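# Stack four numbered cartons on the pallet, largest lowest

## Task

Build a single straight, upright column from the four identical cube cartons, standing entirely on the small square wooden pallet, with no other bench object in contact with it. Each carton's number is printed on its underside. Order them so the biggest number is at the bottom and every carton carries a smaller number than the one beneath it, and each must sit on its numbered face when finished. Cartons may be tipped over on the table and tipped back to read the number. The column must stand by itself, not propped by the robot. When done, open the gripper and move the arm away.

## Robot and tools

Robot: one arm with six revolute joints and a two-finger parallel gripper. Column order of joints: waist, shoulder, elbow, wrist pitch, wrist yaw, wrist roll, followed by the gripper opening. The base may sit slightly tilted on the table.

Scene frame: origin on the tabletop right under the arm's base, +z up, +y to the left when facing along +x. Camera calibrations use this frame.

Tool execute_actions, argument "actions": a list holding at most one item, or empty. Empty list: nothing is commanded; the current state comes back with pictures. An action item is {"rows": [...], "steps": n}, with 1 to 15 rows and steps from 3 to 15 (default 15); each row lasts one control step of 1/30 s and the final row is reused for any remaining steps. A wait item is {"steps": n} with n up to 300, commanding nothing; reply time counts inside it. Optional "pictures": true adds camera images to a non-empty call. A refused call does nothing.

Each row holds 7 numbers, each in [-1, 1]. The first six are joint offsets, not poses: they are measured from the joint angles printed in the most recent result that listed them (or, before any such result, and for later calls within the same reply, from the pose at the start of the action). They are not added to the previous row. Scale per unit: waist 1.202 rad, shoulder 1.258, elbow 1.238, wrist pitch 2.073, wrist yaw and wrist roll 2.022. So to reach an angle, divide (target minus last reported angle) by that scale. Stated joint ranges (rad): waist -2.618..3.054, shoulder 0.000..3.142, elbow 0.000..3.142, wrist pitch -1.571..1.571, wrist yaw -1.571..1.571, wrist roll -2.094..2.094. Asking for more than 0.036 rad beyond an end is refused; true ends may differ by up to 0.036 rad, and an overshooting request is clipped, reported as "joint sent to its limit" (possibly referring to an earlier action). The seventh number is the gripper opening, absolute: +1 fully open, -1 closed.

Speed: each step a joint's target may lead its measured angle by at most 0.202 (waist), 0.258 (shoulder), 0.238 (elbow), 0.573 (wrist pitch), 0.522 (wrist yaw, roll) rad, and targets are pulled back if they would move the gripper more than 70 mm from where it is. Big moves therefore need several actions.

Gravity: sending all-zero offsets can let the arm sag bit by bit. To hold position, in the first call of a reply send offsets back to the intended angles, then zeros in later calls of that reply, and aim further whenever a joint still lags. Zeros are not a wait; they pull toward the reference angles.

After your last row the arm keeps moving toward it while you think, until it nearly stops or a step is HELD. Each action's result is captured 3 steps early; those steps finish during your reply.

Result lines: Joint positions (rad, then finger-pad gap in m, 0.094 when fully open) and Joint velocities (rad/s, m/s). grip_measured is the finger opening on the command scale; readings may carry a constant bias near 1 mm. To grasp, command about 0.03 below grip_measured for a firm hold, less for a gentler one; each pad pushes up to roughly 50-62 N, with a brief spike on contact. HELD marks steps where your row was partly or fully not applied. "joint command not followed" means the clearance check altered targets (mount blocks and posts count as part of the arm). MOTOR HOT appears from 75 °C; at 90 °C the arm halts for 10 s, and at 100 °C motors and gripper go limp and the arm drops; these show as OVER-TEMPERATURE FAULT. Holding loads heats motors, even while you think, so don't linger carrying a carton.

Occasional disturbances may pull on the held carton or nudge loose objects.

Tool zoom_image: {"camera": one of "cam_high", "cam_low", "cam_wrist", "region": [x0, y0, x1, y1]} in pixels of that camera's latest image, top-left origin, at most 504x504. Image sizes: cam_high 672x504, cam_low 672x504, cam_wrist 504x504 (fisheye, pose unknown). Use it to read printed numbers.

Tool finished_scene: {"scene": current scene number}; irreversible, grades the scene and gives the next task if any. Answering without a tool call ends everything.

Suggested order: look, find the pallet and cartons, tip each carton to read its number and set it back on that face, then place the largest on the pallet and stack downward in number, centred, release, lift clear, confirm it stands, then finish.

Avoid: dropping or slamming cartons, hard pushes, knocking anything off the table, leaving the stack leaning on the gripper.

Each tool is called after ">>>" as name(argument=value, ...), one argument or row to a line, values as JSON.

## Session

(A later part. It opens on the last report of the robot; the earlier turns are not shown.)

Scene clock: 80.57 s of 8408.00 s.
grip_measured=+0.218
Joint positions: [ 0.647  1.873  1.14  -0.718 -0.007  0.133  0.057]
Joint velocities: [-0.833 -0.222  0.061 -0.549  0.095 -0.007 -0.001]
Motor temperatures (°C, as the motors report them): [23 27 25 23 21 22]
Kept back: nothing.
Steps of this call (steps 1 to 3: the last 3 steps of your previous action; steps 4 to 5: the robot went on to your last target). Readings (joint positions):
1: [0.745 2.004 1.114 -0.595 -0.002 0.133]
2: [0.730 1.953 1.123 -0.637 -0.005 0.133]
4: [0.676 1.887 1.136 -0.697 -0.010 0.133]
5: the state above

>>> execute_actions(
  actions=[
    {"rows": [[-0.05,0.014,0,-0.05,0.011,-0.012,0.19],[-0.08,0.014,0,-0.048,0.011,-0.012,0.19],[-0.115,0.014,0,-0.046,0.011,-0.012,0.19],[-0.155,0.014,0,-0.044,0.011,-0.012,0.19],[-0.2,0.014,0,-0.042,0.011,-0.012,0.19],[-0.245,0.014,0,-0.04,0.011,-0.012,0.19],[-0.288,0.014,0,-0.04,0.011,-0.012,0.19],[-0.327,0.014,0,-0.04,0.011,-0.012,0.19],[-0.36,0.014,0,-0.04,0.011,-0.012,0.19],[-0.385,0.016,0,-0.04,0.011,-0.012,0.19],[-0.403,0.022,0,-0.04,0.011,-0.012,0.19],[-0.413,0.03,0,-0.038,0.011,-0.012,0.19],[-0.418,0.038,0,-0.035,0.011,-0.012,0.19],[-0.419,0.045,0,-0.032,0.011,-0.012,0.19],[-0.419,0.05,0,-0.03,0.011,-0.012,0.19]], "steps": 15},
  ],
)

>>> execute_actions(
  actions=[
    {"steps": 14},
  ],
  pictures=true,
)

>>> zoom_image(
  camera="cam_wrist",
  region=[140, 60, 360, 240],
)

>>> zoom_image(
  camera="cam_low",
  region=[160, 150, 300, 340],
)

Scene clock: 81.20 s of 8408.00 s.
grip_measured=+0.218
Joint positions: [ 0.164  1.885  1.14  -0.806  0.015  0.116  0.057]
Joint velocities: [-0.886  0.066 -0.012  0.037  0.183  0.051  0.001]
Motor temperatures (°C, as the motors report them): [23 27 25 23 21 22]
Steps of this call (steps 1 to 7: the robot went on to your last target; steps 8 to 19: the first 12 steps of this action). Readings (joint positions):
8: [0.606 1.884 1.140 -0.825 0.006 0.130]
9: [0.601 1.884 1.140 -0.825 0.005 0.127]
11: [0.561 1.884 1.140 -0.825 -0.002 0.121]
15: [0.359 1.884 1.140 -0.815 -0.005 0.116]
19: the state above

Scene clock: 81.67 s of 8408.00 s.
grip_measured=+0.218
Joint positions: [ 0.137  1.933  1.14  -0.802  0.02   0.116  0.057]
Joint velocities: [-0.002  0.007  0.007  0.022  0.11  -0.037  0.001]
Motor temperatures (°C, as the motors report them): [23 27 25 23 21 22]
Kept back: nothing.
Steps of this call (steps 1 to 3: the last 3 steps of your previous action; steps 4 to 14: the robot went on to your last target). Readings (joint positions):
1: [0.140 1.889 1.140 -0.806 0.021 0.116]
2: [0.127 1.896 1.140 -0.805 0.025 0.116]
4: [0.124 1.913 1.140 -0.804 0.026 0.116]
8: [0.136 1.933 1.140 -0.804 0.022 0.116]
14: the state above

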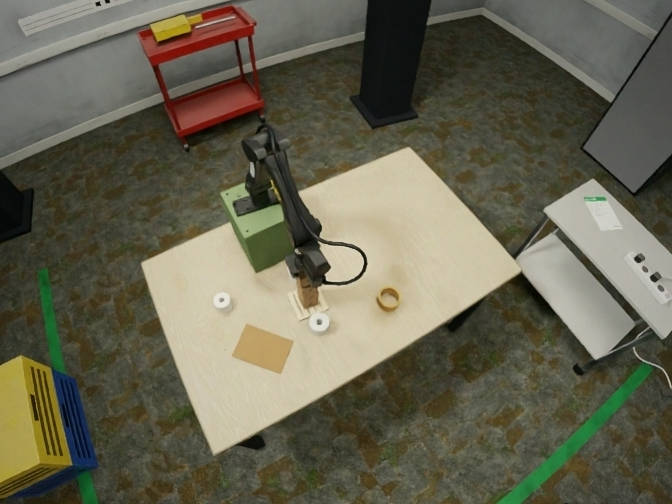

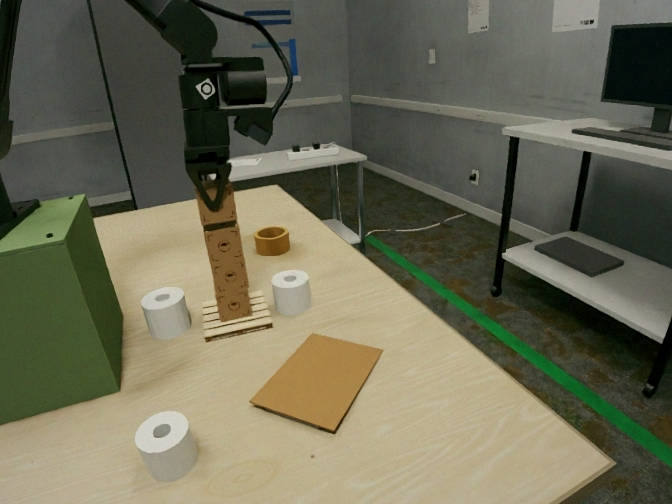

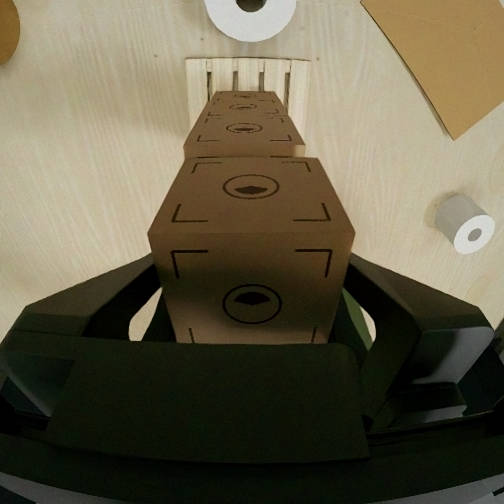

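Region (140, 60, 360, 240) of cam_wrist's 504x504 image, scaled by 2.291, with more detail than that image has; it fills the top 412 rows of this view, and the rest is white.

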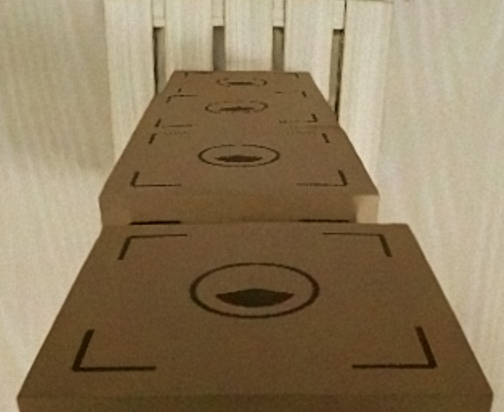

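Region (160, 150, 300, 340) of cam_low's 672x504 image, scaled by 2.653, with more detail than that image has; it fills the left 371 columns of this view, and the rest is white.

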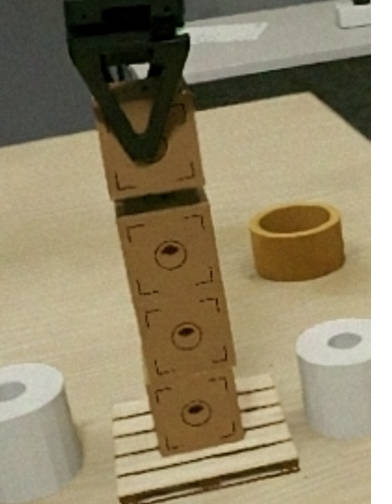

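>>> execute_actions(
  actions=[],
)

Scene clock: 81.87 s of 8408.00 s.
grip_measured=+0.218
Joint positions: [ 0.137  1.933  1.14  -0.802  0.02   0.116  0.057]
Joint velocities: [-0.007 -0.002 -0.002 -0.007  0.007  0.022  0.001]
Motor temperatures (°C, as the motors report them): [23 27 25 23 21 22]
Kept back: nothing.
Steps of this call (steps 1 to 6: the robot went on to your last target). Readings (joint positions):
1: [0.137 1.933 1.140 -0.802 0.020 0.116]
2: [0.137 1.933 1.140 -0.802 0.020 0.116]
4: [0.137 1.933 1.140 -0.802 0.020 0.116]
6: the state above

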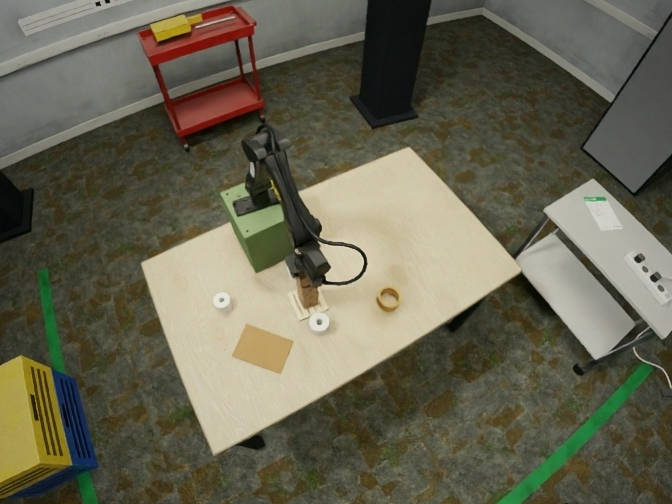

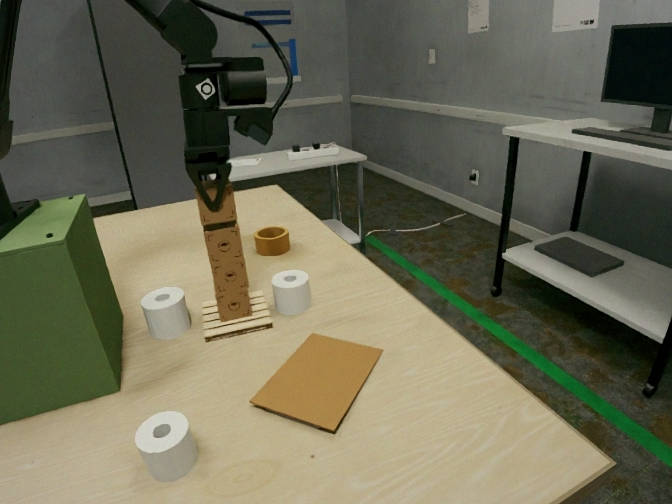

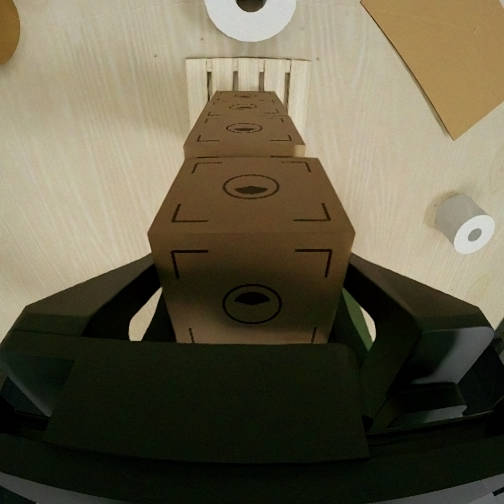

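>>> execute_actions(
  actions=[
    {"rows": [[0.012,0.016,0,0.012,-0.006,0,0.19]], "steps": 12},
  ],
  pictures=true,
)

>>> zoom_image(
  camera="cam_wrist",
  region=[140, 60, 360, 240],
)

>>> zoom_image(
  camera="cam_low",
  region=[160, 150, 300, 340],
)

Scene clock: 82.27 s of 8408.00 s.
grip_measured=+0.218
Joint positions: [ 0.144  1.933  1.14  -0.801  0.015  0.116  0.057]
Joint velocities: [-0.002 -0.007 -0.007 -0.022  0.066 -0.022 -0.   ]
Motor temperatures (°C, as the motors report them): [23 27 25 23 21 22]
Steps of this call (steps 1 to 3: the robot went on to your last target; steps 4 to 12: the first 9 steps of this action). Readings (joint positions):
4: [0.138 1.933 1.140 -0.802 0.020 0.116]
5: [0.139 1.933 1.140 -0.802 0.020 0.116]
7: [0.142 1.933 1.140 -0.801 0.018 0.116]
11: [0.144 1.933 1.140 -0.801 0.016 0.116]
12: the state above

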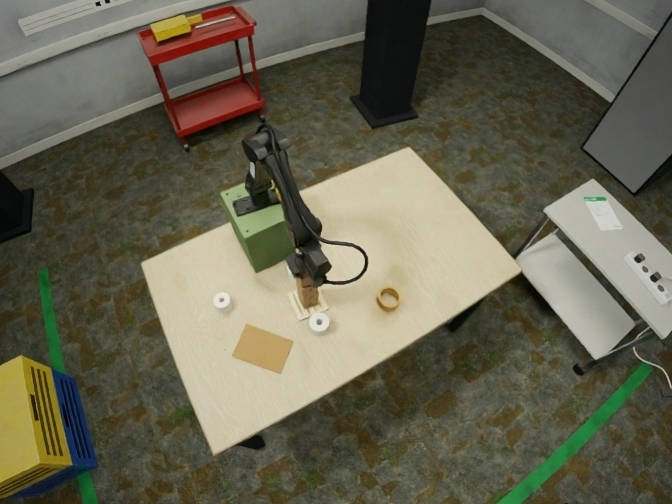

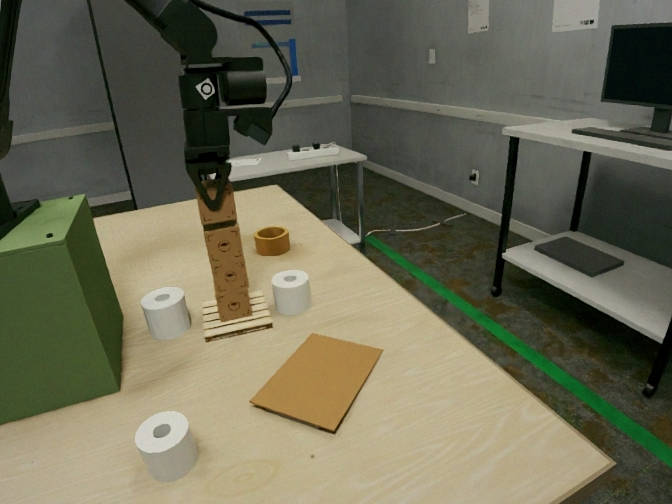

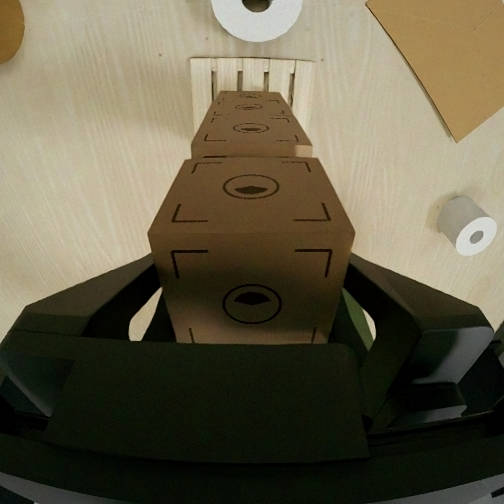

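Region (140, 60, 360, 240) of cam_wrist's 504x504 image, scaled by 2.291, with more detail than that image has; it fills the top 412 rows of this view, and the rest is white.

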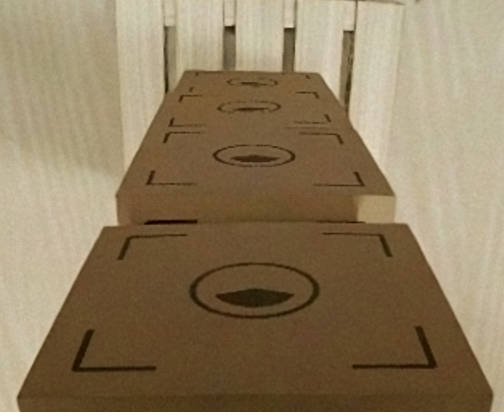

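Region (160, 150, 300, 340) of cam_low's 672x504 image, scaled by 2.653, with more detail than that image has; it fills the left 371 columns of this view, and the rest is white.

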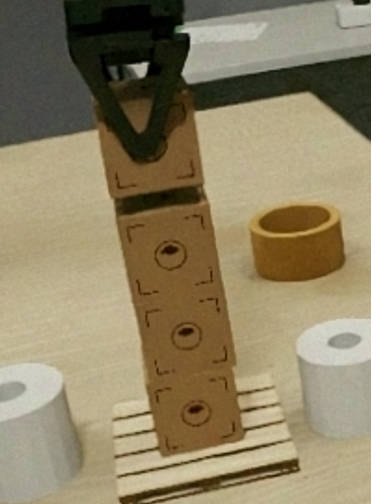

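>>> execute_actions(
  actions=[
    {"rows": [[0.003,0.032,0,0.019,0,0,0.19]], "steps": 12},
  ],
  pictures=true,
)

>>> zoom_image(
  camera="cam_wrist",
  region=[140, 60, 360, 240],
)

>>> zoom_image(
  camera="cam_low",
  region=[160, 150, 300, 340],
)

Scene clock: 82.70 s of 8408.00 s.
grip_measured=+0.218
Joint positions: [ 0.144  1.968  1.14  -0.788  0.015  0.116  0.057]
Joint velocities: [ 0.002  0.007 -0.007  0.095  0.037  0.051  0.001]
Motor temperatures (°C, as the motors report them): [23 27 25 23 21 22]
Steps of this call (steps 1 to 3: the last 3 steps of your previous action; step 4: the robot went on to your last target; steps 5 to 13: the first 9 steps of this action). Readings (joint positions):
5: [0.144 1.936 1.140 -0.799 0.015 0.116]
6: [0.144 1.941 1.140 -0.795 0.015 0.116]
8: [0.144 1.955 1.140 -0.789 0.015 0.116]
12: [0.144 1.968 1.140 -0.788 0.015 0.116]
13: the state above

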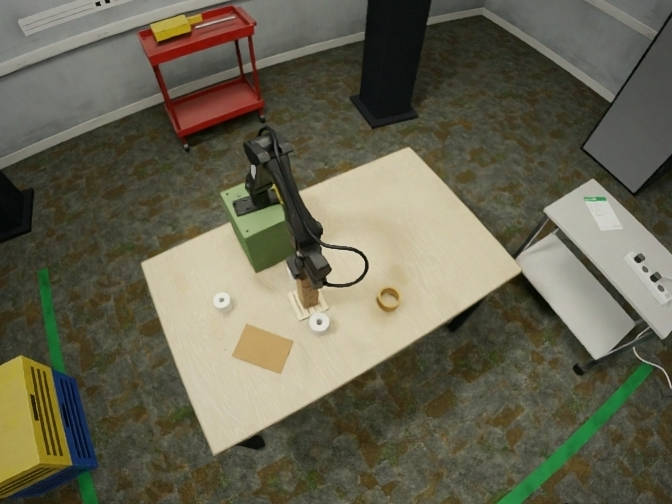

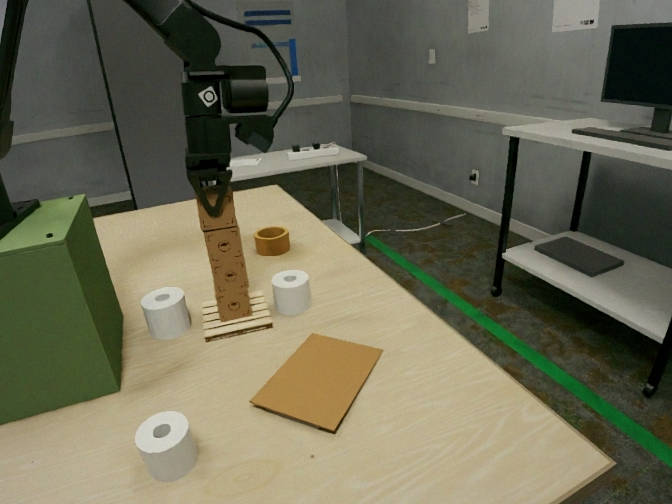

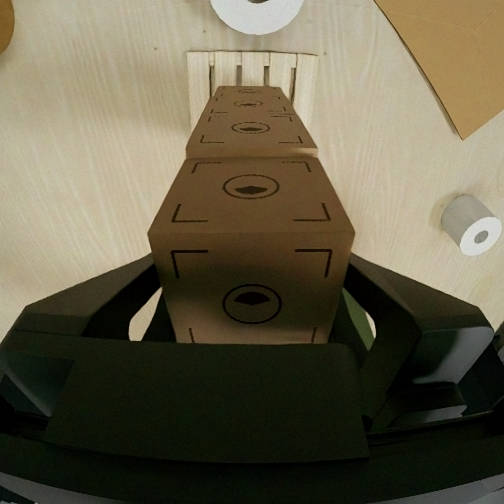

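Region (140, 60, 360, 240) of cam_wrist's 504x504 image, scaled by 2.291, with more detail than that image has; it fills the top 412 rows of this view, and the rest is white.

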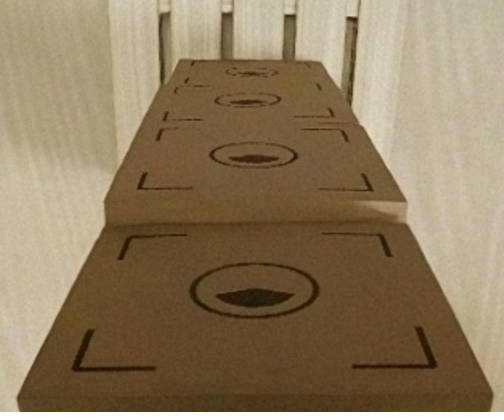

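Region (160, 150, 300, 340) of cam_low's 672x504 image, scaled by 2.653, with more detail than that image has; it fills the left 371 columns of this view, and the rest is white.

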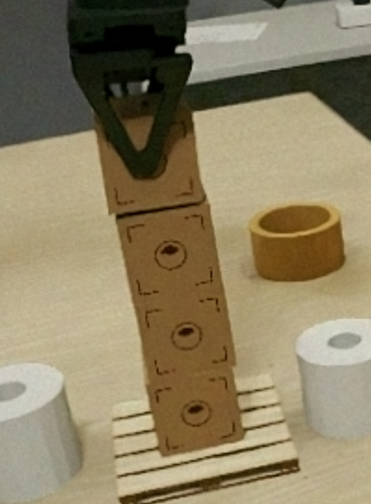

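>>> execute_actions(
  actions=[
    {"rows": [[0.003,-0.004,0,0.022,0,0,0.19]], "steps": 12},
  ],
  pictures=true,
)

>>> zoom_image(
  camera="cam_wrist",
  region=[140, 60, 360, 240],
)

>>> zoom_image(
  camera="cam_low",
  region=[160, 150, 300, 340],
)

Scene clock: 83.13 s of 8408.00 s.
grip_measured=+0.218
Joint positions: [ 0.144  1.968  1.14  -0.768  0.015  0.116  0.057]
Joint velocities: [-0.007 -0.017  0.002 -0.022 -0.081 -0.022 -0.001]
Motor temperatures (°C, as the motors report them): [23 27 25 23 21 22]
Steps of this call (steps 1 to 3: the last 3 steps of your previous action; step 4: the robot went on to your last target; steps 5 to 13: the first 9 steps of this action). Readings (joint positions):
5: [0.144 1.968 1.140 -0.784 0.015 0.116]
6: [0.144 1.968 1.140 -0.781 0.015 0.116]
8: [0.144 1.968 1.140 -0.775 0.015 0.116]
12: [0.144 1.968 1.140 -0.769 0.015 0.116]
13: the state above

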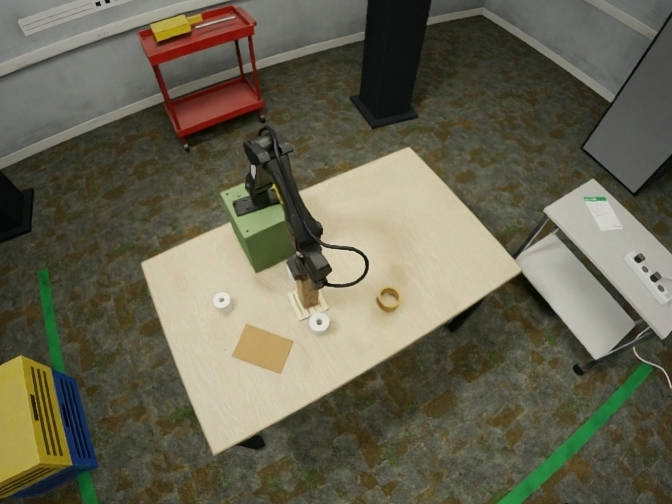

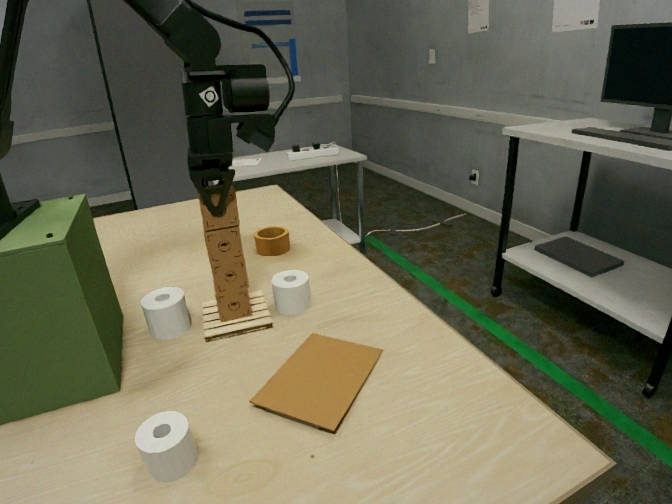

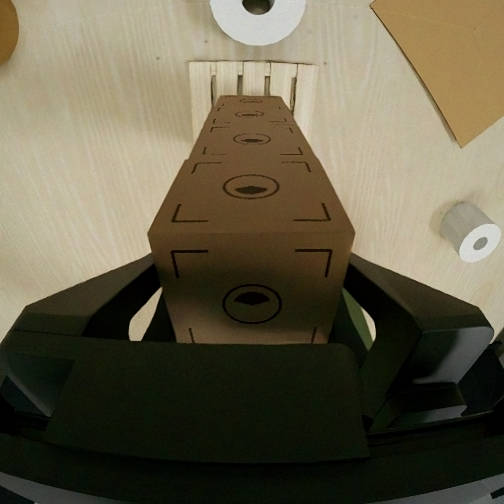

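Region (140, 60, 360, 240) of cam_wrist's 504x504 image, scaled by 2.291, with more detail than that image has; it fills the top 412 rows of this view, and the rest is white.

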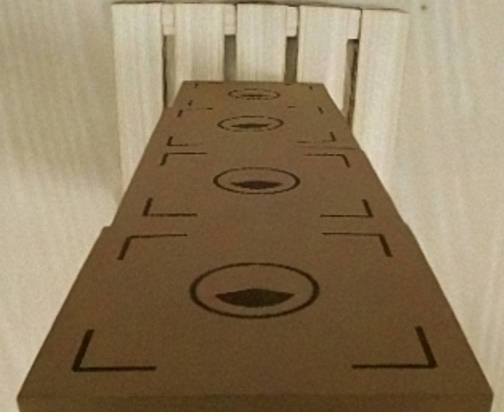

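Region (160, 150, 300, 340) of cam_low's 672x504 image, scaled by 2.653, with more detail than that image has; it fills the left 371 columns of this view, and the rest is white.

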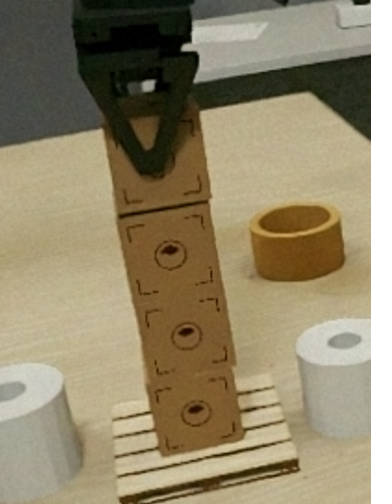

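>>> execute_actions(
  actions=[
    {"rows": [[0.003,0.022,0,0.008,0,0,0.19]], "steps": 10},
  ],
)

Scene clock: 83.47 s of 8408.00 s.
grip_measured=+0.218
Joint positions: [ 0.144  1.976  1.14  -0.763  0.013  0.116  0.057]
Joint velocities: [ 0.002  0.017  0.002 -0.037  0.022 -0.022  0.001]
Motor temperatures (°C, as the motors report them): [23 27 25 23 21 22]
Steps of this call (steps 1 to 3: the last 3 steps of your previous action; steps 4 to 10: the first 7 steps of this action). Readings (joint positions):
4: [0.144 1.970 1.140 -0.767 0.015 0.116]
5: [0.144 1.972 1.140 -0.766 0.015 0.116]
7: [0.144 1.976 1.140 -0.764 0.013 0.116]
10: the state above

>>> execute_actions(
  actions=[
    {"rows": [[0,0,0,0.005,0,0,0.3],[0,0,0,0.005,0,0,0.4],[0,0,0,0.005,0,0,0.5],[0,0,0,0.005,0,0,0.65],[0,0,0,0.005,0,0,0.8],[0,0,0,0.005,0,0,0.9],[0,0,0,0.005,0,0,1]], "steps": 13},
  ],
  pictures=true,
)

Scene clock: 83.93 s of 8408.00 s.
grip_measured=+1.000
Joint positions: [ 0.144  1.976  1.14  -0.763  0.013  0.116  0.094]
Joint velocities: [-0.007  0.012 -0.007  0.037 -0.066 -0.037  0.   ]
Motor temperatures (°C, as the motors report them): [23 27 25 23 21 22]
Steps of this call (steps 1 to 3: the last 3 steps of your previous action; step 4: the robot went on to your last target; steps 5 to 14: the first 10 steps of this action). Readings (joint positions):
5: [0.144 1.976 1.140 -0.763 0.013 0.116]
6: [0.144 1.976 1.140 -0.763 0.013 0.116]
8: [0.144 1.976 1.140 -0.763 0.013 0.116]
12: [0.144 1.976 1.140 -0.763 0.013 0.116]
14: the state above

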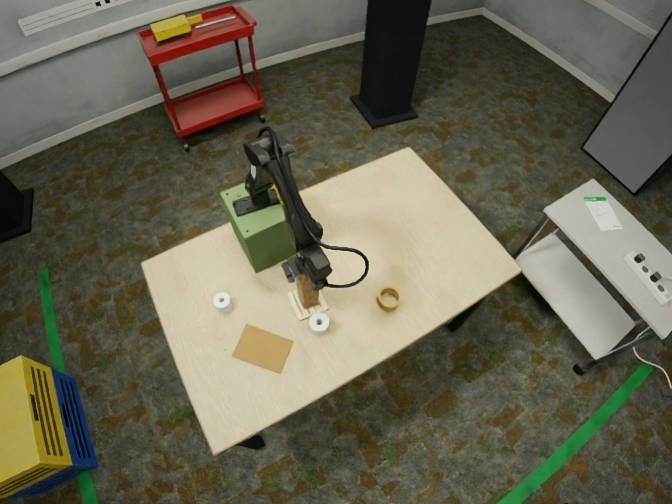

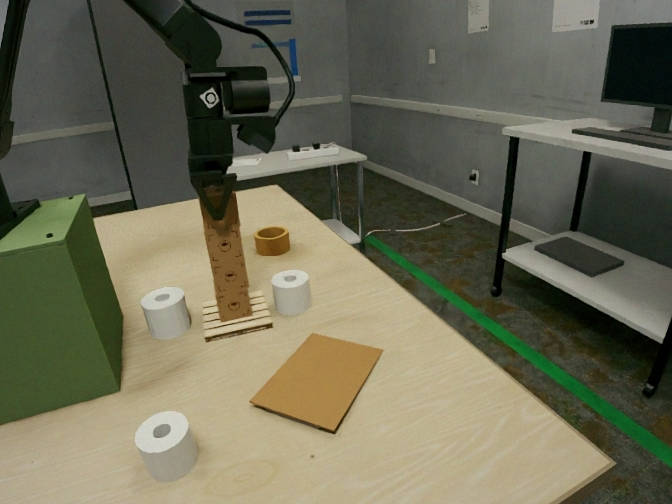

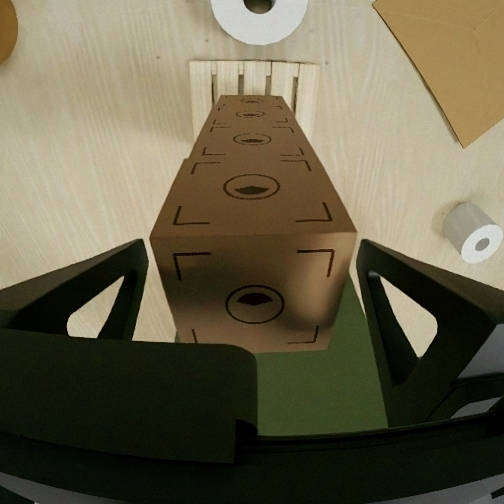

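>>> execute_actions(
  actions=[
    {"rows": [[0,-0.02,0.005,-0.012,0,0,1],[0,-0.05,0.012,-0.035,0,0,1],[0,-0.08,0.02,-0.06,0,0,1],[0,-0.12,0.03,-0.09,0,0,1],[0,-0.16,0.04,-0.12,0,0,1],[0,-0.2,0.05,-0.15,0,0,1],[0,-0.24,0.06,-0.18,0,0,1],[0,-0.27,0.065,-0.2,0,0,1],[0,-0.3,0.07,-0.22,0,0,1],[0,-0.32,0.075,-0.235,0,0,1],[0,-0.33,0.08,-0.245,0,0,1]], "steps": 15},
  ],
)

>>> execute_actions(
  actions=[
    {"steps": 10},
  ],
  pictures=true,
)

Scene clock: 84.50 s of 8408.00 s.
grip_measured=+1.000
Joint positions: [ 0.144  1.583  1.222 -1.122  0.013  0.116  0.094]
Joint velocities: [-0.002 -0.911  0.364 -0.872  0.007  0.007  0.   ]
Motor temperatures (°C, as the motors report them): [23 27 25 23 21 22]
Steps of this call (steps 1 to 3: the last 3 steps of your previous action; steps 4 to 5: the robot went on to your last target; steps 6 to 17: the first 12 steps of this action). Readings (joint positions):
6: [0.144 1.976 1.140 -0.764 0.013 0.116]
7: [0.144 1.973 1.140 -0.769 0.013 0.116]
9: [0.144 1.942 1.140 -0.810 0.013 0.116]
13: [0.144 1.768 1.162 -0.972 0.013 0.116]
17: the state above

Scene clock: 84.83 s of 8408.00 s.
grip_measured=+1.000
Joint positions: [ 0.144  1.551  1.238 -1.242  0.013  0.116  0.094]
Joint velocities: [ 0.007  0.017 -0.007 -0.11  -0.007  0.037  0.   ]
Motor temperatures (°C, as the motors report them): [23 27 25 23 21 22]
Kept back: nothing.
Steps of this call (steps 1 to 3: the last 3 steps of your previous action; steps 4 to 10: the robot went on to your last target). Readings (joint positions):
1: [0.144 1.558 1.232 -1.147 0.013 0.116]
2: [0.144 1.546 1.237 -1.167 0.013 0.116]
4: [0.144 1.544 1.238 -1.198 0.013 0.116]
8: [0.144 1.551 1.238 -1.235 0.013 0.116]
10: the state above

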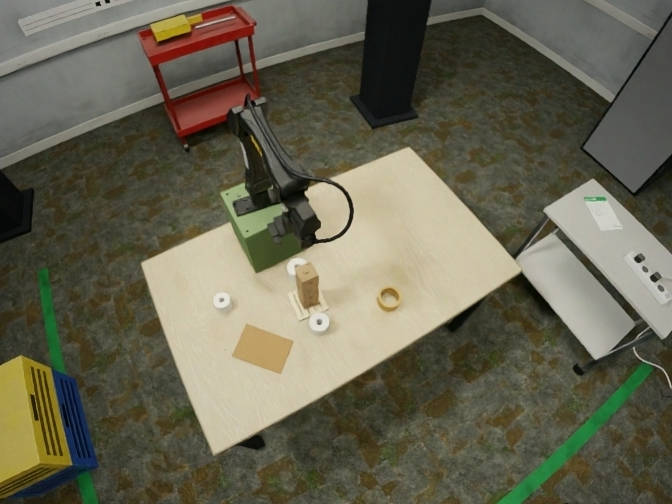

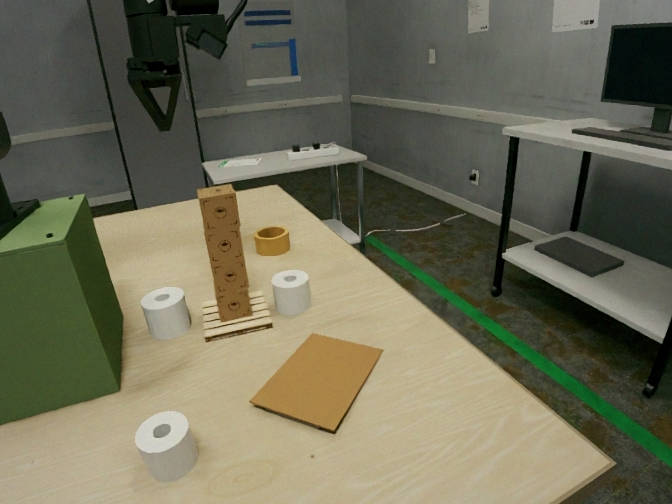

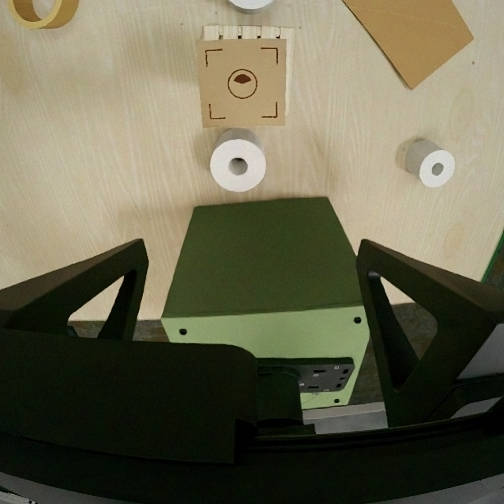

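>>> finished_scene(
  scene=2,
)

The scene is finished: the task was done.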